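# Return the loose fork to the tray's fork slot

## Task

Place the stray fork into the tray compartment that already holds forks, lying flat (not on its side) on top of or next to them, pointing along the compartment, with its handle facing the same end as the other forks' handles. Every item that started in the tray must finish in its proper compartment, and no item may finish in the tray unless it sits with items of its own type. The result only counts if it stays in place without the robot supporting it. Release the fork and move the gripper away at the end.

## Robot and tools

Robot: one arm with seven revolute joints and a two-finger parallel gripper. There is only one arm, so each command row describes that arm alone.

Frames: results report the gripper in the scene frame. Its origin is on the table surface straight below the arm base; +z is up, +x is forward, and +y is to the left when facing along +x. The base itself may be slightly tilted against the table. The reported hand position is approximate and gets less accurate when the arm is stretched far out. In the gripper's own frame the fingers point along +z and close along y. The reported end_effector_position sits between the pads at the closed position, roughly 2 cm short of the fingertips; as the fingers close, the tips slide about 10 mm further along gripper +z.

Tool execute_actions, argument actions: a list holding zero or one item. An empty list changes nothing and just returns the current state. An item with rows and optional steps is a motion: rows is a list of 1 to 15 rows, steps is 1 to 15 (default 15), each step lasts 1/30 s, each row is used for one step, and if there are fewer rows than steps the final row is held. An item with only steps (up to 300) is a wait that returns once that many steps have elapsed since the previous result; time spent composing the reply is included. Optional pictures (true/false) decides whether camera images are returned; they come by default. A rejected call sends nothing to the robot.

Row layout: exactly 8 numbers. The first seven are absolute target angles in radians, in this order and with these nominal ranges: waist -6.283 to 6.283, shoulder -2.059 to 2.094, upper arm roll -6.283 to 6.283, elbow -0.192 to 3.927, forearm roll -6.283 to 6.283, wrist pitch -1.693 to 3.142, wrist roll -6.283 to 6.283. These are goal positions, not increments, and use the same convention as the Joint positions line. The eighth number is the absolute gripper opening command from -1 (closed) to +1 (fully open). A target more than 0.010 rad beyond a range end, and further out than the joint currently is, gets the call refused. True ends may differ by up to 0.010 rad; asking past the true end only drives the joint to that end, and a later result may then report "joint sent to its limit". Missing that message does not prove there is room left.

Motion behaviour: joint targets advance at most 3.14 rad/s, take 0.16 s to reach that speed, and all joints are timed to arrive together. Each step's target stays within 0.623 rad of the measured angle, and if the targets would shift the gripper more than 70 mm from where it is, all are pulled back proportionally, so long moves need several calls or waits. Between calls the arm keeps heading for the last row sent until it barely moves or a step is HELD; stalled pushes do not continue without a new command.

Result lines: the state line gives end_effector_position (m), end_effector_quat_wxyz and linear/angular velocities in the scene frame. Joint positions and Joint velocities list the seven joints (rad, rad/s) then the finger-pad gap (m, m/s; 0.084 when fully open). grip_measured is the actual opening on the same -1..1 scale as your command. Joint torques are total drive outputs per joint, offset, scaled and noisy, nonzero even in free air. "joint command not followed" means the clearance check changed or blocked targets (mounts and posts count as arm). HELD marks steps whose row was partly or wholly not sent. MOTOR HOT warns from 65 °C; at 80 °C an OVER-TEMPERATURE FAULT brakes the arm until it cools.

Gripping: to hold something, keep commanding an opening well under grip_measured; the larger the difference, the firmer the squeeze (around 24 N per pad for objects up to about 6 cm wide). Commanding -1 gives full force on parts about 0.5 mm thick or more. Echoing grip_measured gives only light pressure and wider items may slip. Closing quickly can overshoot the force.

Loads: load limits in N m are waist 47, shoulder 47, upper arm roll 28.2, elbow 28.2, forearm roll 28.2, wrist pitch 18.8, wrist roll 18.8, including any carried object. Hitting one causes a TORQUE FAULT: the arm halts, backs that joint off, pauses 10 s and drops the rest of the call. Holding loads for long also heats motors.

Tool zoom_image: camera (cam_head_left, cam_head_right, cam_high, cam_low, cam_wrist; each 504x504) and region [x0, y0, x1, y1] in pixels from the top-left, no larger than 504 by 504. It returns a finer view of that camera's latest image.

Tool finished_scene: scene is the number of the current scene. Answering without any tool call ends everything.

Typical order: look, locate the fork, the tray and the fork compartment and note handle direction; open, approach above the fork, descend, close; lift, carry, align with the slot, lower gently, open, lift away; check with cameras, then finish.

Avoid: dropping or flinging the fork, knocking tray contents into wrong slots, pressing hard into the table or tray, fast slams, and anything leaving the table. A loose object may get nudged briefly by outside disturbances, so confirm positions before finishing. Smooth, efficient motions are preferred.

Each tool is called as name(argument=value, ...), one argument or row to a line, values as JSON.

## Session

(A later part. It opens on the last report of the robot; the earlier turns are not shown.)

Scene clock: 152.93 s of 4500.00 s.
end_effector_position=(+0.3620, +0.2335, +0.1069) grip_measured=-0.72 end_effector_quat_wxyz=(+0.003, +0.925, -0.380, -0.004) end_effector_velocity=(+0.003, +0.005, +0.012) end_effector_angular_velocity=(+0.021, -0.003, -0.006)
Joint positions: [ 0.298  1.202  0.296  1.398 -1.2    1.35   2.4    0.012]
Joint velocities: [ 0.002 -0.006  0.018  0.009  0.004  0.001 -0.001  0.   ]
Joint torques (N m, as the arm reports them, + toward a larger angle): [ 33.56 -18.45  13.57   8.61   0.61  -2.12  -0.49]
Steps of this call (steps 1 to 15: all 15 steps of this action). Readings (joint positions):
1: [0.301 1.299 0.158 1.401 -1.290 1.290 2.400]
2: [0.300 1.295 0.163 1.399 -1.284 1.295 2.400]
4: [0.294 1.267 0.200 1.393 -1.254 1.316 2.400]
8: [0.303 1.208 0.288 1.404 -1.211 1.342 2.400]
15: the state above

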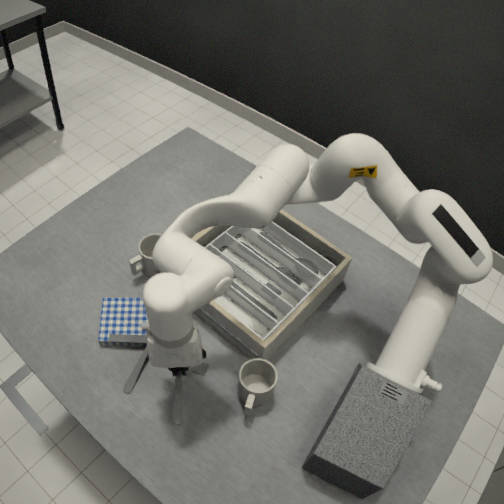

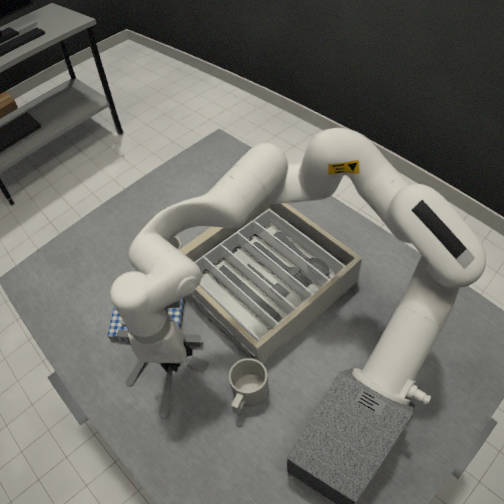

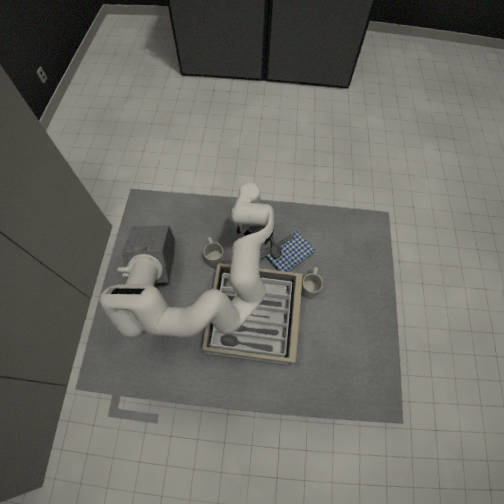

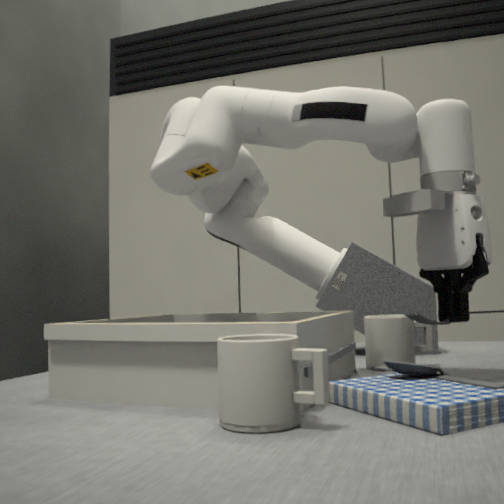

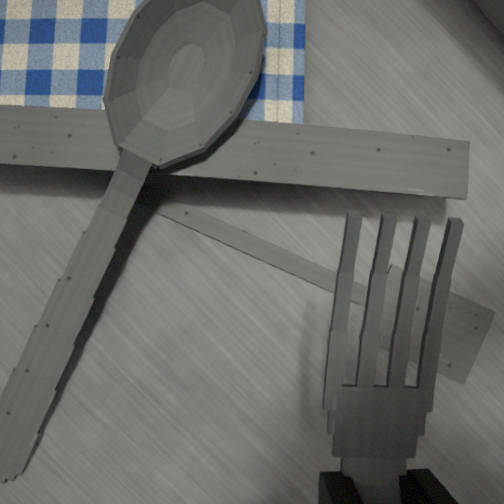

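execute_actions(
  actions=[
    {"rows":[[0.158,0.3,0.563,0.9,-1.0,1.497,-1.5,-1]]},
  ],
  pictures=false,
)

execute_actions(
  actions=[
    {"steps":60},
  ],
)

Scene clock: 162.07 s of 4500.00 s.
end_effector_position=(+0.3885, +0.1028, +0.2201) grip_measured=-0.72 end_effector_quat_wxyz=(-0.027, +0.980, -0.197, +0.015) end_effector_velocity=(+0.072, -0.315, +0.203) end_effector_angular_velocity=(-0.019, -0.332, +0.991)
Joint positions: [ 0.213  0.701  0.462  1.095 -1.077  1.44   1.881  0.012]
Joint velocities: [-0.151 -1.109  0.278 -0.532  0.211  0.156 -1.435 -0.   ]
Joint torques (N m, as the arm reports them, + toward a larger angle): [ 29.21 -12.42  12.11   9.54   1.06  -1.62  -0.64]
Steps of this call (steps 1 to 15: the robot went on to your last target; steps 16 to 90: nothing new was sent; then 5.63 s passed at rest; steps 91 to 105: all 15 steps of this action). Readings (joint positions):
91: [0.300 1.199 0.300 1.399 -1.200 1.350 2.399]
92: [0.298 1.192 0.303 1.392 -1.197 1.352 2.389]
94: [0.283 1.134 0.327 1.338 -1.177 1.367 2.326]
98: [0.251 0.966 0.392 1.228 -1.131 1.400 2.166]
105: the state above

Scene clock: 164.07 s of 4500.00 s.
end_effector_position=(+0.3936, -0.0126, +0.2777) grip_measured=-0.72 end_effector_quat_wxyz=(+0.073, +0.159, +0.984, +0.018) end_effector_velocity=(-0.000, +0.000, -0.001) end_effector_angular_velocity=(-0.000, +0.002, -0.002)
Joint positions: [ 0.158  0.3    0.563  0.9   -1.     1.497 -1.5    0.012]
Joint velocities: [ 0.     0.001 -0.001  0.     0.001 -0.     0.002  0.   ]
Joint torques (N m, as the arm reports them, + toward a larger angle): [ 22.58 -10.65  10.35  13.89   0.47  -2.08  -0.49]
Steps of this call (steps 1 to 60: the robot went on to your last target). Readings (joint positions):
1: [0.208 0.665 0.471 1.077 -1.070 1.445 1.831]
2: [0.203 0.628 0.480 1.059 -1.063 1.451 1.777]
4: [0.193 0.556 0.498 1.024 -1.049 1.461 1.655]
8: [0.175 0.420 0.533 0.959 -1.023 1.480 1.334]
60: the state above
The arm was judged still, so your last target was given up. Only a new action makes it travel on or press farther. Fingers that are still opening or closing keep moving.

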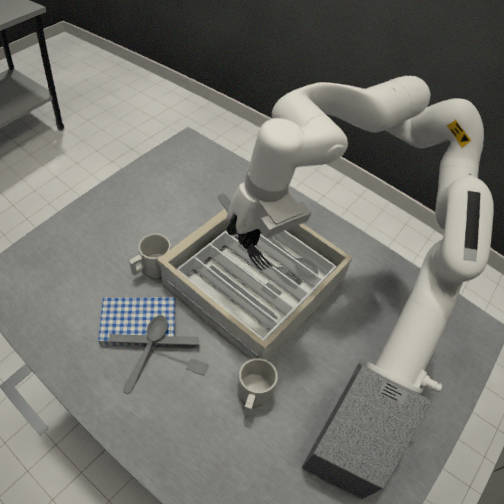

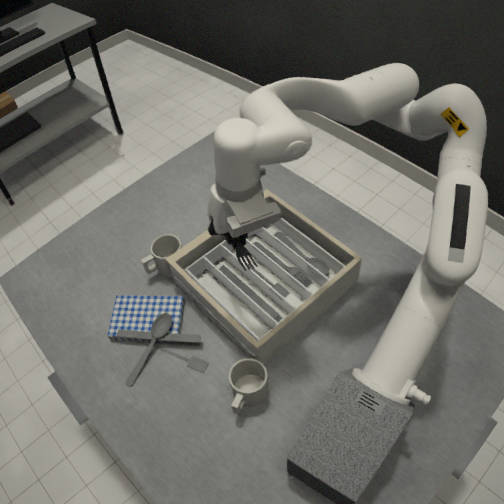

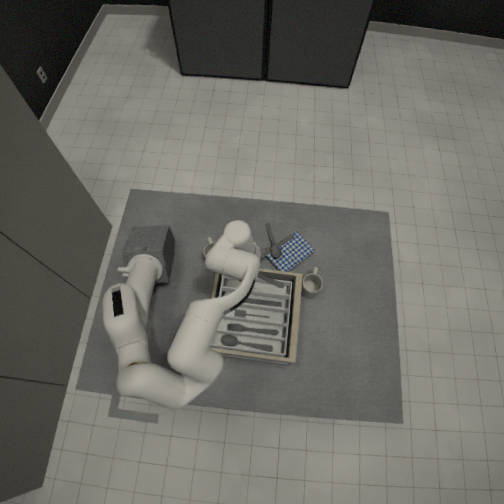

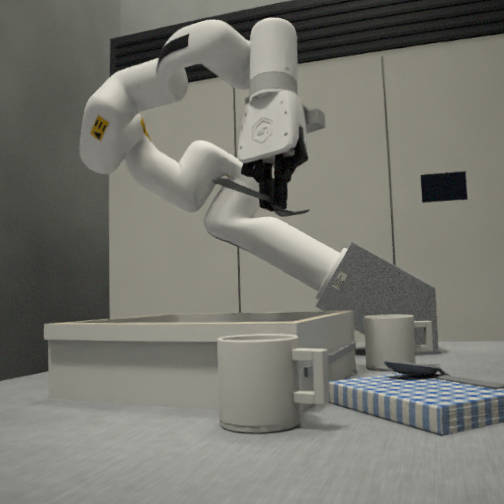

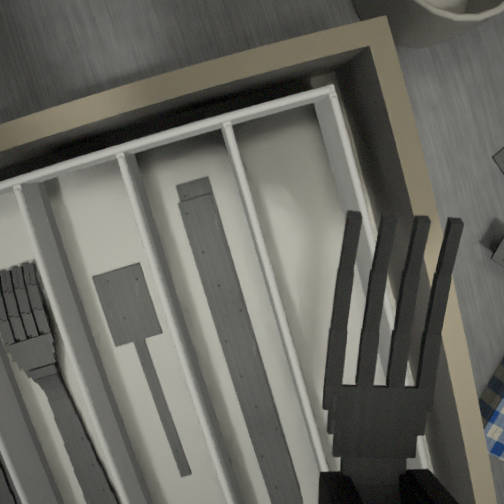

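execute_actions(
  actions=[
    {"rows":[[-0.15,0.2,0.45,0.9,-1.0,1.497,-1.8,-1]]},
  ],
  pictures=false,
)

execute_actions(
  actions=[
    {"steps":20},
  ],
)

Scene clock: 172.80 s of 4500.00 s.
end_effector_position=(+0.4139, -0.1308, +0.1575) grip_measured=-0.72 end_effector_quat_wxyz=(-0.068, +0.161, +0.983, -0.047) end_effector_velocity=(-0.011, -0.055, -0.055) end_effector_angular_velocity=(-0.010, +0.147, +0.040)
Joint positions: [-0.142  0.203  0.449  0.9   -1.     1.498 -1.788  0.012]
Joint velocities: [-0.154 -0.05  -0.034 -0.013  0.003 -0.006 -0.172  0.   ]
Joint torques (N m, as the arm reports them, + toward a larger angle): [ 34.57 -11.22  14.3    9.64   1.    -2.29  -0.36]
Steps of this call (steps 1 to 90: nothing new was sent; then 5.23 s passed at rest; steps 91 to 105: all 15 steps of this action). Readings (joint positions):
91: [0.157 0.300 0.563 0.900 -1.000 1.497 -1.501]
92: [0.151 0.298 0.563 0.899 -1.000 1.496 -1.510]
94: [0.106 0.282 0.550 0.899 -0.999 1.495 -1.558]
98: [-0.004 0.248 0.501 0.901 -1.000 1.497 -1.656]
105: the state above

Scene clock: 173.47 s of 4500.00 s.
end_effector_position=(+0.4138, -0.1331, +0.1557) grip_measured=-0.72 end_effector_quat_wxyz=(-0.071, +0.158, +0.984, -0.046) end_effector_velocity=(-0.000, -0.000, -0.000) end_effector_angular_velocity=(+0.001, +0.002, -0.000)
Joint positions: [-0.15   0.2    0.45   0.9   -1.     1.497 -1.8    0.012]
Joint velocities: [-0.001 -0.001  0.     0.     0.002  0.    -0.001 -0.   ]
Joint torques (N m, as the arm reports them, + toward a larger angle): [ 24.53 -13.21  11.37  10.31   0.79  -1.65  -0.45]
Steps of this call (steps 1 to 20: the robot went on to your last target). Readings (joint positions):
1: [-0.145 0.202 0.449 0.900 -1.000 1.498 -1.792]
2: [-0.147 0.201 0.451 0.900 -1.000 1.497 -1.795]
4: [-0.147 0.201 0.453 0.899 -1.000 1.497 -1.798]
8: [-0.148 0.200 0.452 0.900 -1.000 1.497 -1.800]
20: the state above

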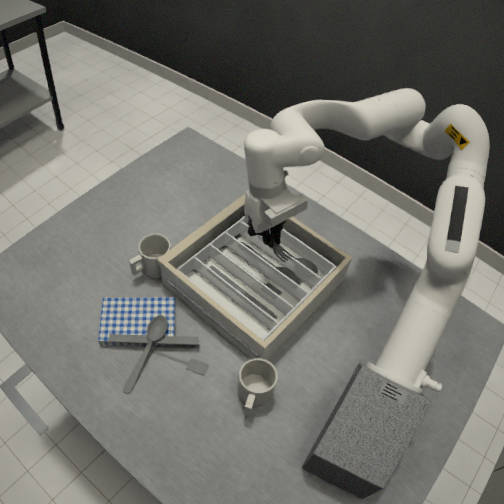

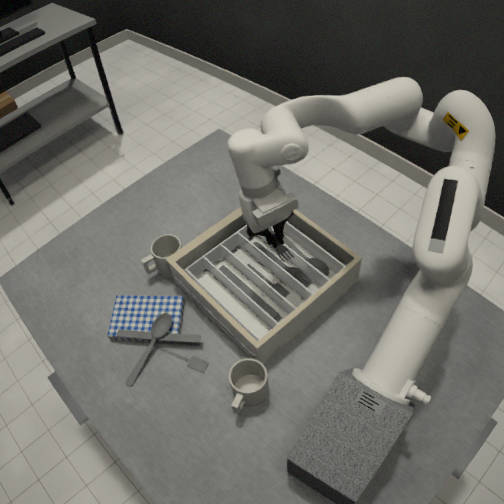

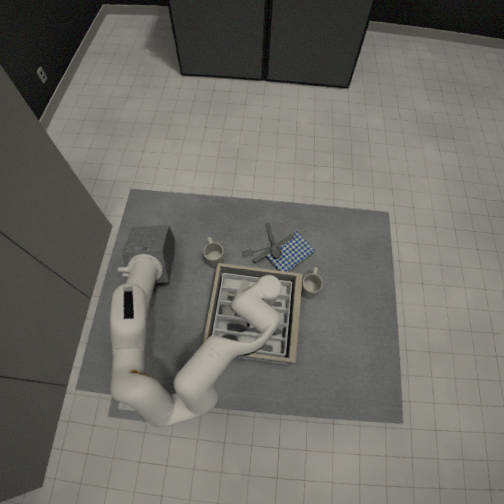

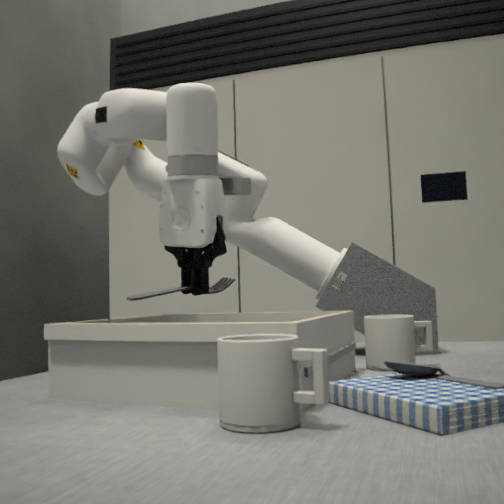

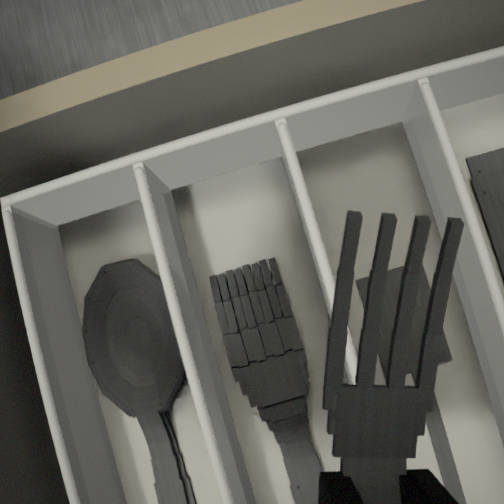

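execute_actions(
  actions=[
    {"rows":[[-0.25,0.2,0.45,0.78,-1.12,1.56,-2.2,-1]]},
  ],
  pictures=false,
)

execute_actions(
  actions=[
    {"steps":15},
  ],
)

Scene clock: 181.73 s of 4500.00 s.
end_effector_position=(+0.3749, -0.1699, +0.1029) grip_measured=-0.72 end_effector_quat_wxyz=(-0.109, -0.078, +0.985, -0.109) end_effector_velocity=(+0.002, -0.001, +0.002) end_effector_angular_velocity=(+0.000, -0.005, +0.028)
Joint positions: [-0.249  0.2    0.451  0.782 -1.119  1.559 -2.198  0.012]
Joint velocities: [ 0.002 -0.003  0.004 -0.002 -0.007  0.002 -0.025 -0.   ]
Joint torques (N m, as the arm reports them, + toward a larger angle): [ 22.38 -12.88  10.41   8.17   0.89  -0.92  -0.44]
Steps of this call (steps 1 to 15: the robot went on to your last target; steps 16 to 90: nothing new was sent; then 4.77 s passed at rest; steps 91 to 105: all 15 steps of this action). Readings (joint positions):
91: [-0.150 0.200 0.450 0.900 -1.000 1.497 -1.801]
92: [-0.152 0.200 0.451 0.898 -1.003 1.498 -1.811]
94: [-0.167 0.199 0.453 0.880 -1.024 1.509 -1.880]
98: [-0.232 0.201 0.447 0.801 -1.096 1.548 -2.118]
105: the state above

Scene clock: 182.23 s of 4500.00 s.
end_effector_position=(+0.3739, -0.1703, +0.1020) grip_measured=-0.72 end_effector_quat_wxyz=(-0.111, -0.080, +0.985, -0.110) end_effector_velocity=(-0.000, -0.001, -0.001) end_effector_angular_velocity=(-0.001, +0.003, +0.001)
Joint positions: [-0.25   0.2    0.45   0.78  -1.12   1.56  -2.2    0.012]
Joint velocities: [-0.001 -0.    -0.002 -0.    -0.001  0.    -0.002 -0.   ]
Joint torques (N m, as the arm reports them, + toward a larger angle): [ 23.37 -13.1   10.79   8.43   0.8   -0.96  -0.45]
Steps of this call (steps 1 to 15: the robot went on to your last target). Readings (joint positions):
1: [-0.249 0.200 0.451 0.782 -1.120 1.559 -2.199]
2: [-0.249 0.200 0.451 0.781 -1.120 1.560 -2.199]
4: [-0.249 0.200 0.451 0.781 -1.120 1.560 -2.200]
8: [-0.250 0.200 0.450 0.780 -1.120 1.560 -2.200]
15: the state above
The arm was judged still, so your last target was given up. Only a new action makes it travel on or press farther. Fingers that are still opening or closing keep moving.

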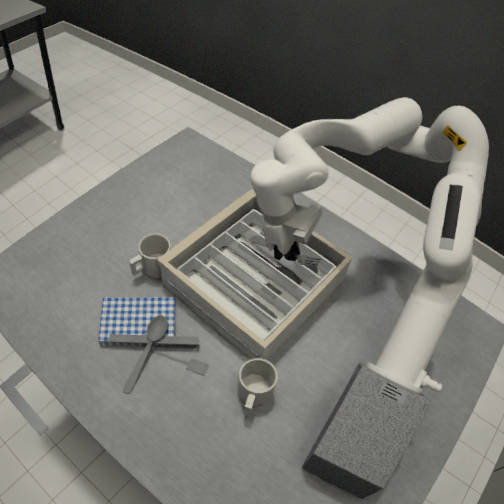

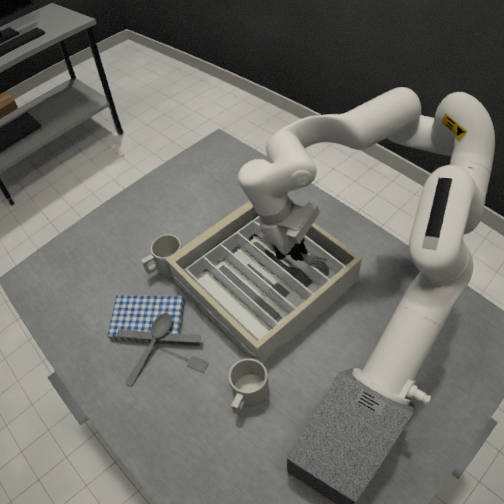

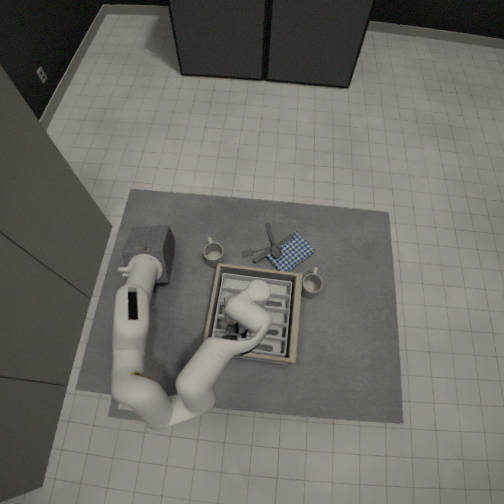

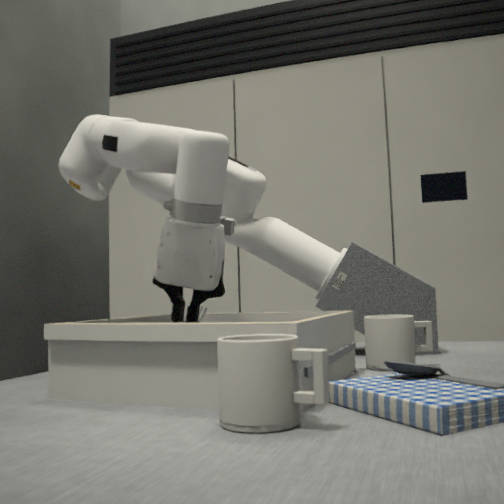

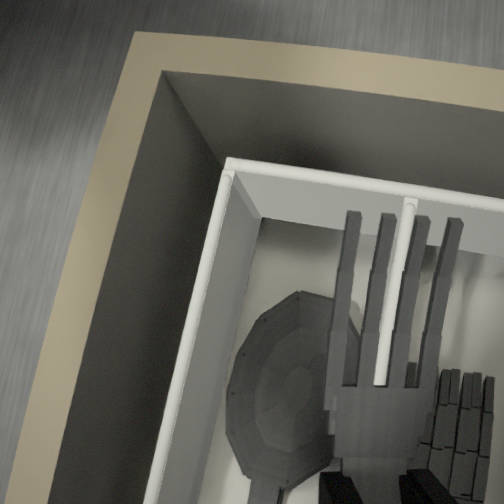

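execute_actions(
  actions=[
    {"rows":[[-0.25,0.2,0.45,0.78,-1.3,1.38,-2.1,-1]]},
  ],
)

Scene clock: 188.63 s of 4500.00 s.
end_effector_position=(+0.4330, -0.1471, +0.1059) grip_measured=-0.72 end_effector_quat_wxyz=(+0.014, -0.050, +0.996, -0.078) end_effector_velocity=(+0.003, +0.001, +0.002) end_effector_angular_velocity=(+0.005, -0.012, -0.003)
Joint positions: [-0.25   0.2    0.45   0.78  -1.299  1.381 -2.1    0.012]
Joint velocities: [ 0.001 -0.001  0.001  0.002 -0.007 -0.008  0.005 -0.   ]
Joint torques (N m, as the arm reports them, + toward a larger angle): [ 24.02 -13.2   11.1    8.76   0.61  -1.56  -0.41]
Steps of this call (steps 1 to 90: nothing new was sent; then 2.90 s passed at rest; steps 91 to 105: all 15 steps of this action). Readings (joint positions):
91: [-0.250 0.200 0.450 0.780 -1.121 1.559 -2.199]
92: [-0.250 0.200 0.450 0.779 -1.130 1.549 -2.194]
94: [-0.251 0.200 0.449 0.779 -1.190 1.490 -2.161]
98: [-0.249 0.200 0.451 0.782 -1.285 1.396 -2.109]
105: the state above

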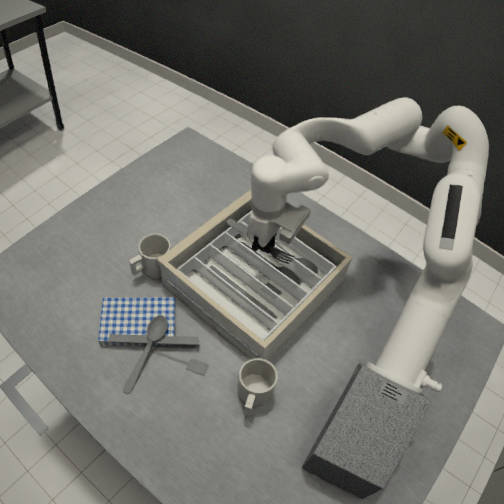

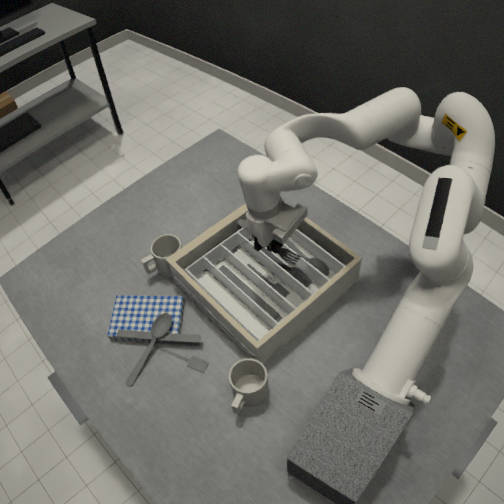

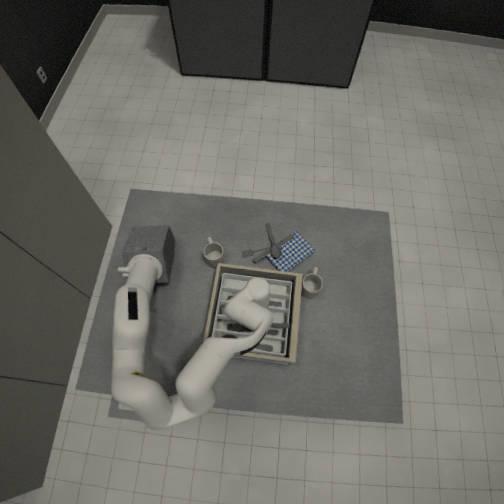

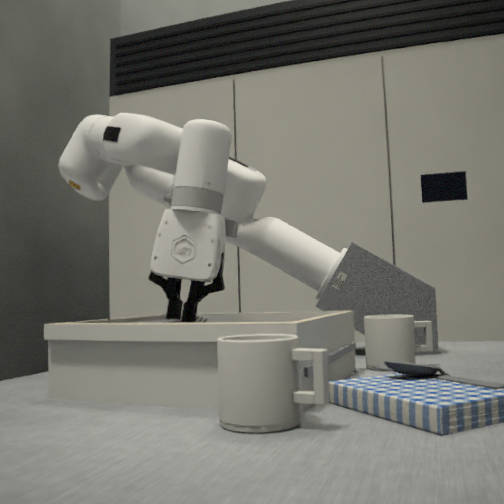

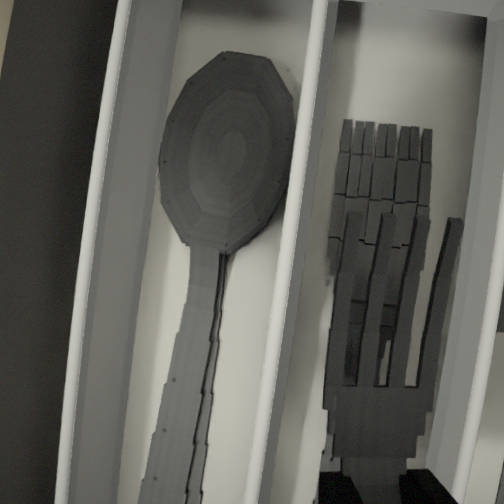

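execute_actions(
  actions=[
    {"rows":[[-0.29,0.2,0.45,0.66,-1.33,1.36,-1.95,-1]]},
  ],
)

Scene clock: 200.07 s of 4500.00 s.
end_effector_position=(+0.3901, -0.1360, +0.0800) grip_measured=-0.73 end_effector_quat_wxyz=(+0.005, -0.025, +0.996, -0.084) end_effector_velocity=(-0.003, +0.000, -0.003) end_effector_angular_velocity=(-0.002, +0.005, -0.003)
Joint positions: [-0.287  0.198  0.455  0.665 -1.331  1.359 -1.95   0.012]
Joint velocities: [-0.003  0.002 -0.003 -0.006 -0.003 -0.001  0.007 -0.   ]
Joint torques (N m, as the arm reports them, + toward a larger angle): [ 6.46 -4.28  2.73 -3.27  2.54  0.27 -0.67]
Steps of this call (steps 1 to 15: the robot went on to your last target; steps 16 to 90: nothing new was sent; then 7.93 s passed at rest; steps 91 to 105: all 15 steps of this action). Readings (joint positions):
91: [-0.250 0.200 0.450 0.779 -1.300 1.380 -2.099]
92: [-0.252 0.199 0.451 0.774 -1.302 1.378 -2.089]
94: [-0.266 0.198 0.452 0.734 -1.313 1.371 -2.035]
98: [-0.284 0.199 0.455 0.670 -1.328 1.361 -1.963]
105: the state above

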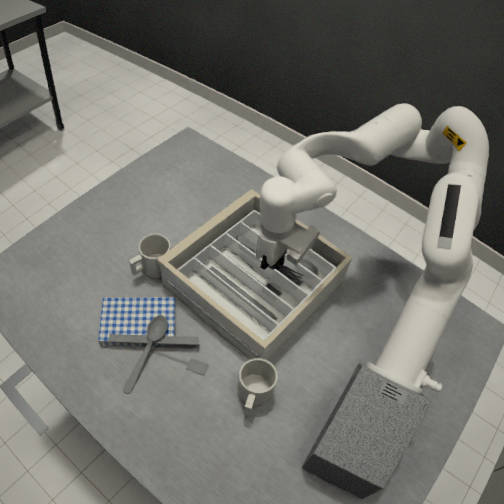

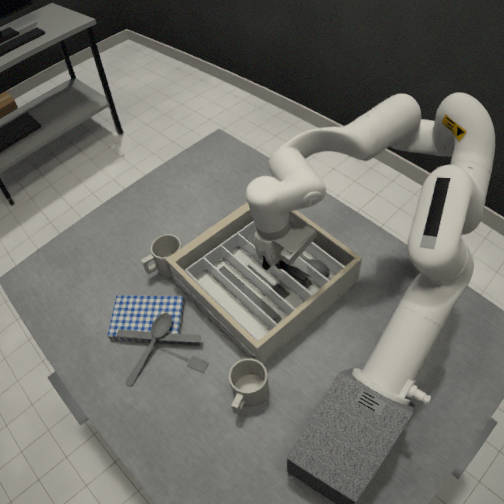

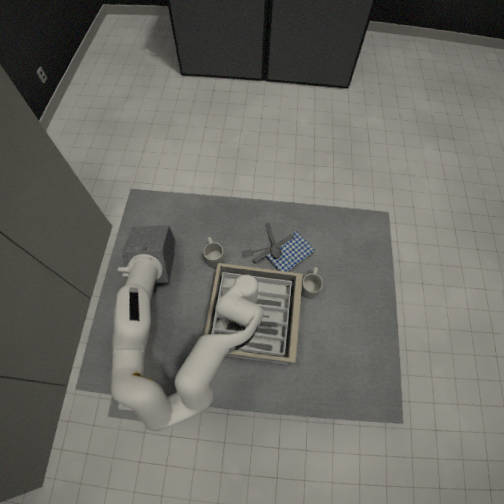

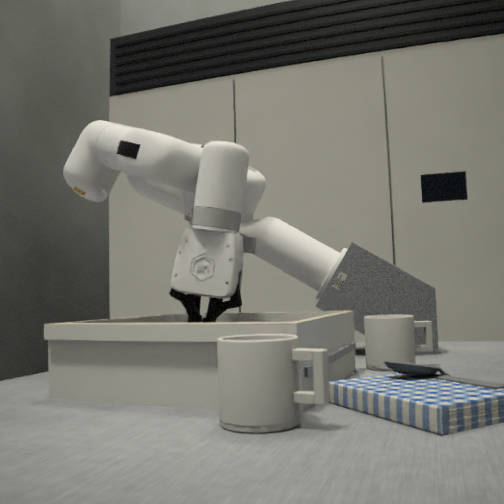

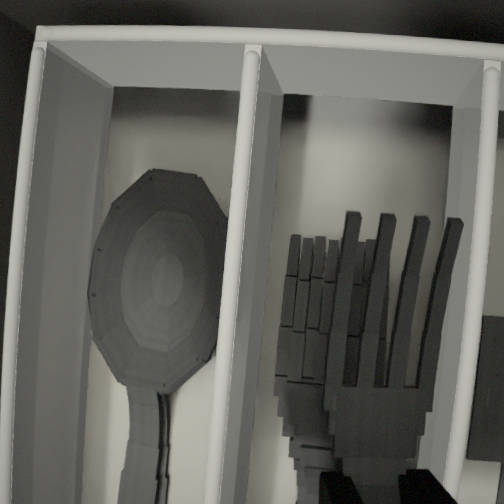

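Touching the divider; shift −y a little via wrist pitch with a slight lift.

execute_actions(
  actions=[
    {"rows":[[-0.27,0.2,0.45,0.67,-1.35,1.43,-1.95,-1]]},
  ],
  pictures=false,
)

execute_actions(
  actions=[
    {"rows":[[-0.27,0.2,0.45,0.67,-1.35,1.43,-1.95,-0.2]]},
  ],
  pictures=false,
)

execute_actions(
  actions=[
    {"rows":[[0.0,0.2,0.45,0.8,-1.35,1.43,-1.95,-0.2]]},
  ],
)

Scene clock: 208.03 s of 4500.00 s.
end_effector_position=(+0.3904, -0.1519, +0.0811) grip_measured=-0.72 end_effector_quat_wxyz=(+0.005, -0.028, +0.992, -0.120) end_effector_velocity=(+0.007, -0.007, +0.001) end_effector_angular_velocity=(-0.009, -0.008, -0.017)
Joint positions: [-0.271  0.202  0.449  0.668 -1.349  1.429 -1.95   0.012]
Joint velocities: [-0.    -0.005 -0.006  0.014 -0.008  0.006 -0.    -0.   ]
Joint torques (N m, as the arm reports them, + toward a larger angle): [  6.1  -11.16   2.56   5.07  -0.4    2.9   -0.38]
Steps of this call (steps 1 to 15: the robot went on to your last target; steps 16 to 90: nothing new was sent; then 4.47 s passed at rest; steps 91 to 105: all 15 steps of this action). Readings (joint positions):
91: [-0.288 0.200 0.456 0.662 -1.330 1.361 -1.950]
92: [-0.286 0.201 0.456 0.663 -1.332 1.367 -1.950]
94: [-0.278 0.204 0.456 0.661 -1.339 1.393 -1.950]
98: [-0.272 0.204 0.452 0.664 -1.346 1.423 -1.950]
105: the state above

Scene clock: 208.53 s of 4500.00 s.
end_effector_position=(+0.3933, -0.1531, +0.0828) grip_measured=-0.22 end_effector_quat_wxyz=(+0.008, -0.025, +0.992, -0.120) end_effector_velocity=(-0.003, +0.006, -0.000) end_effector_angular_velocity=(+0.009, +0.002, +0.010)
Joint positions: [-0.27   0.199  0.45   0.672 -1.351  1.43  -1.95   0.034]
Joint velocities: [ 0.002  0.005  0.003 -0.006  0.003 -0.007  0.001  0.   ]
Joint torques (N m, as the arm reports them, + toward a larger angle): [ 5.41 -1.32  2.22 -3.48  2.37 -2.03 -0.58]
Steps of this call (steps 1 to 15: all 15 steps of this action). Readings (joint positions):
1: [-0.271 0.201 0.449 0.668 -1.349 1.430 -1.950]
2: [-0.271 0.200 0.449 0.669 -1.350 1.433 -1.950]
4: [-0.271 0.197 0.449 0.671 -1.350 1.436 -1.950]
8: [-0.270 0.197 0.450 0.674 -1.351 1.433 -1.950]
15: the state above

Scene clock: 209.03 s of 4500.00 s.
end_effector_position=(+0.4658, -0.1065, +0.1982) grip_measured=-0.22 end_effector_quat_wxyz=(+0.144, -0.025, +0.986, -0.085) end_effector_velocity=(+0.008, -0.000, +0.014) end_effector_angular_velocity=(-0.004, -0.025, -0.012)
Joint positions: [-0.005  0.2    0.451  0.797 -1.35   1.429 -1.95   0.035]
Joint velocities: [ 0.058  0.    -0.035  0.023  0.002  0.012  0.002 -0.   ]
Joint torques (N m, as the arm reports them, + toward a larger angle): [ 19.99 -10.98   9.85  10.74   0.14  -1.62  -0.57]
Steps of this call (steps 1 to 15: all 15 steps of this action). Readings (joint positions):
1: [-0.269 0.199 0.450 0.672 -1.351 1.430 -1.950]
2: [-0.262 0.200 0.447 0.674 -1.350 1.431 -1.950]
4: [-0.218 0.205 0.434 0.690 -1.349 1.431 -1.950]
8: [-0.109 0.204 0.442 0.745 -1.349 1.429 -1.950]
15: the state above

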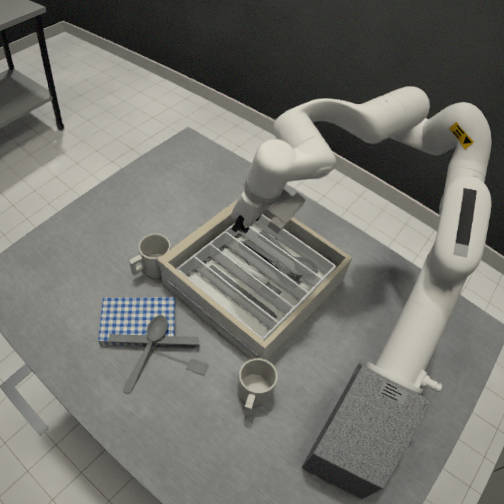

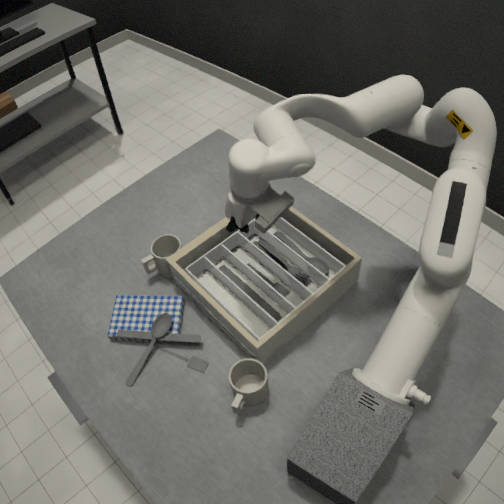

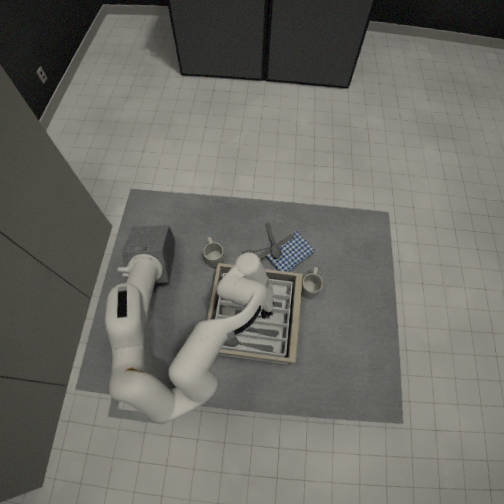

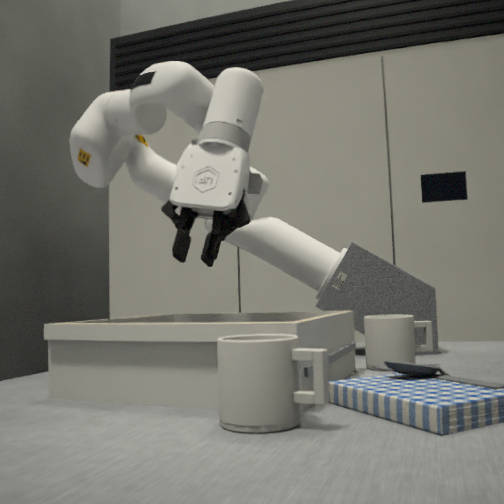

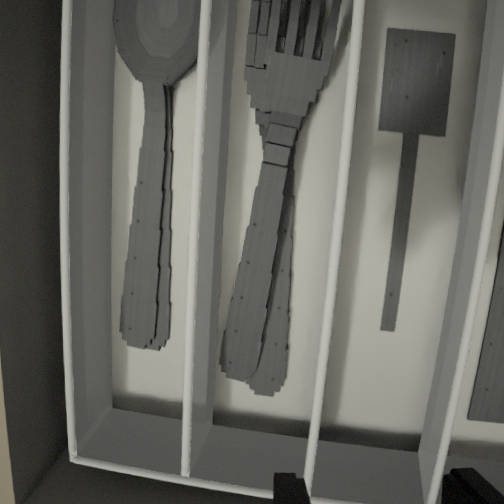

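finished_scene(
  scene=1,
)

The scene is finished: the task was done.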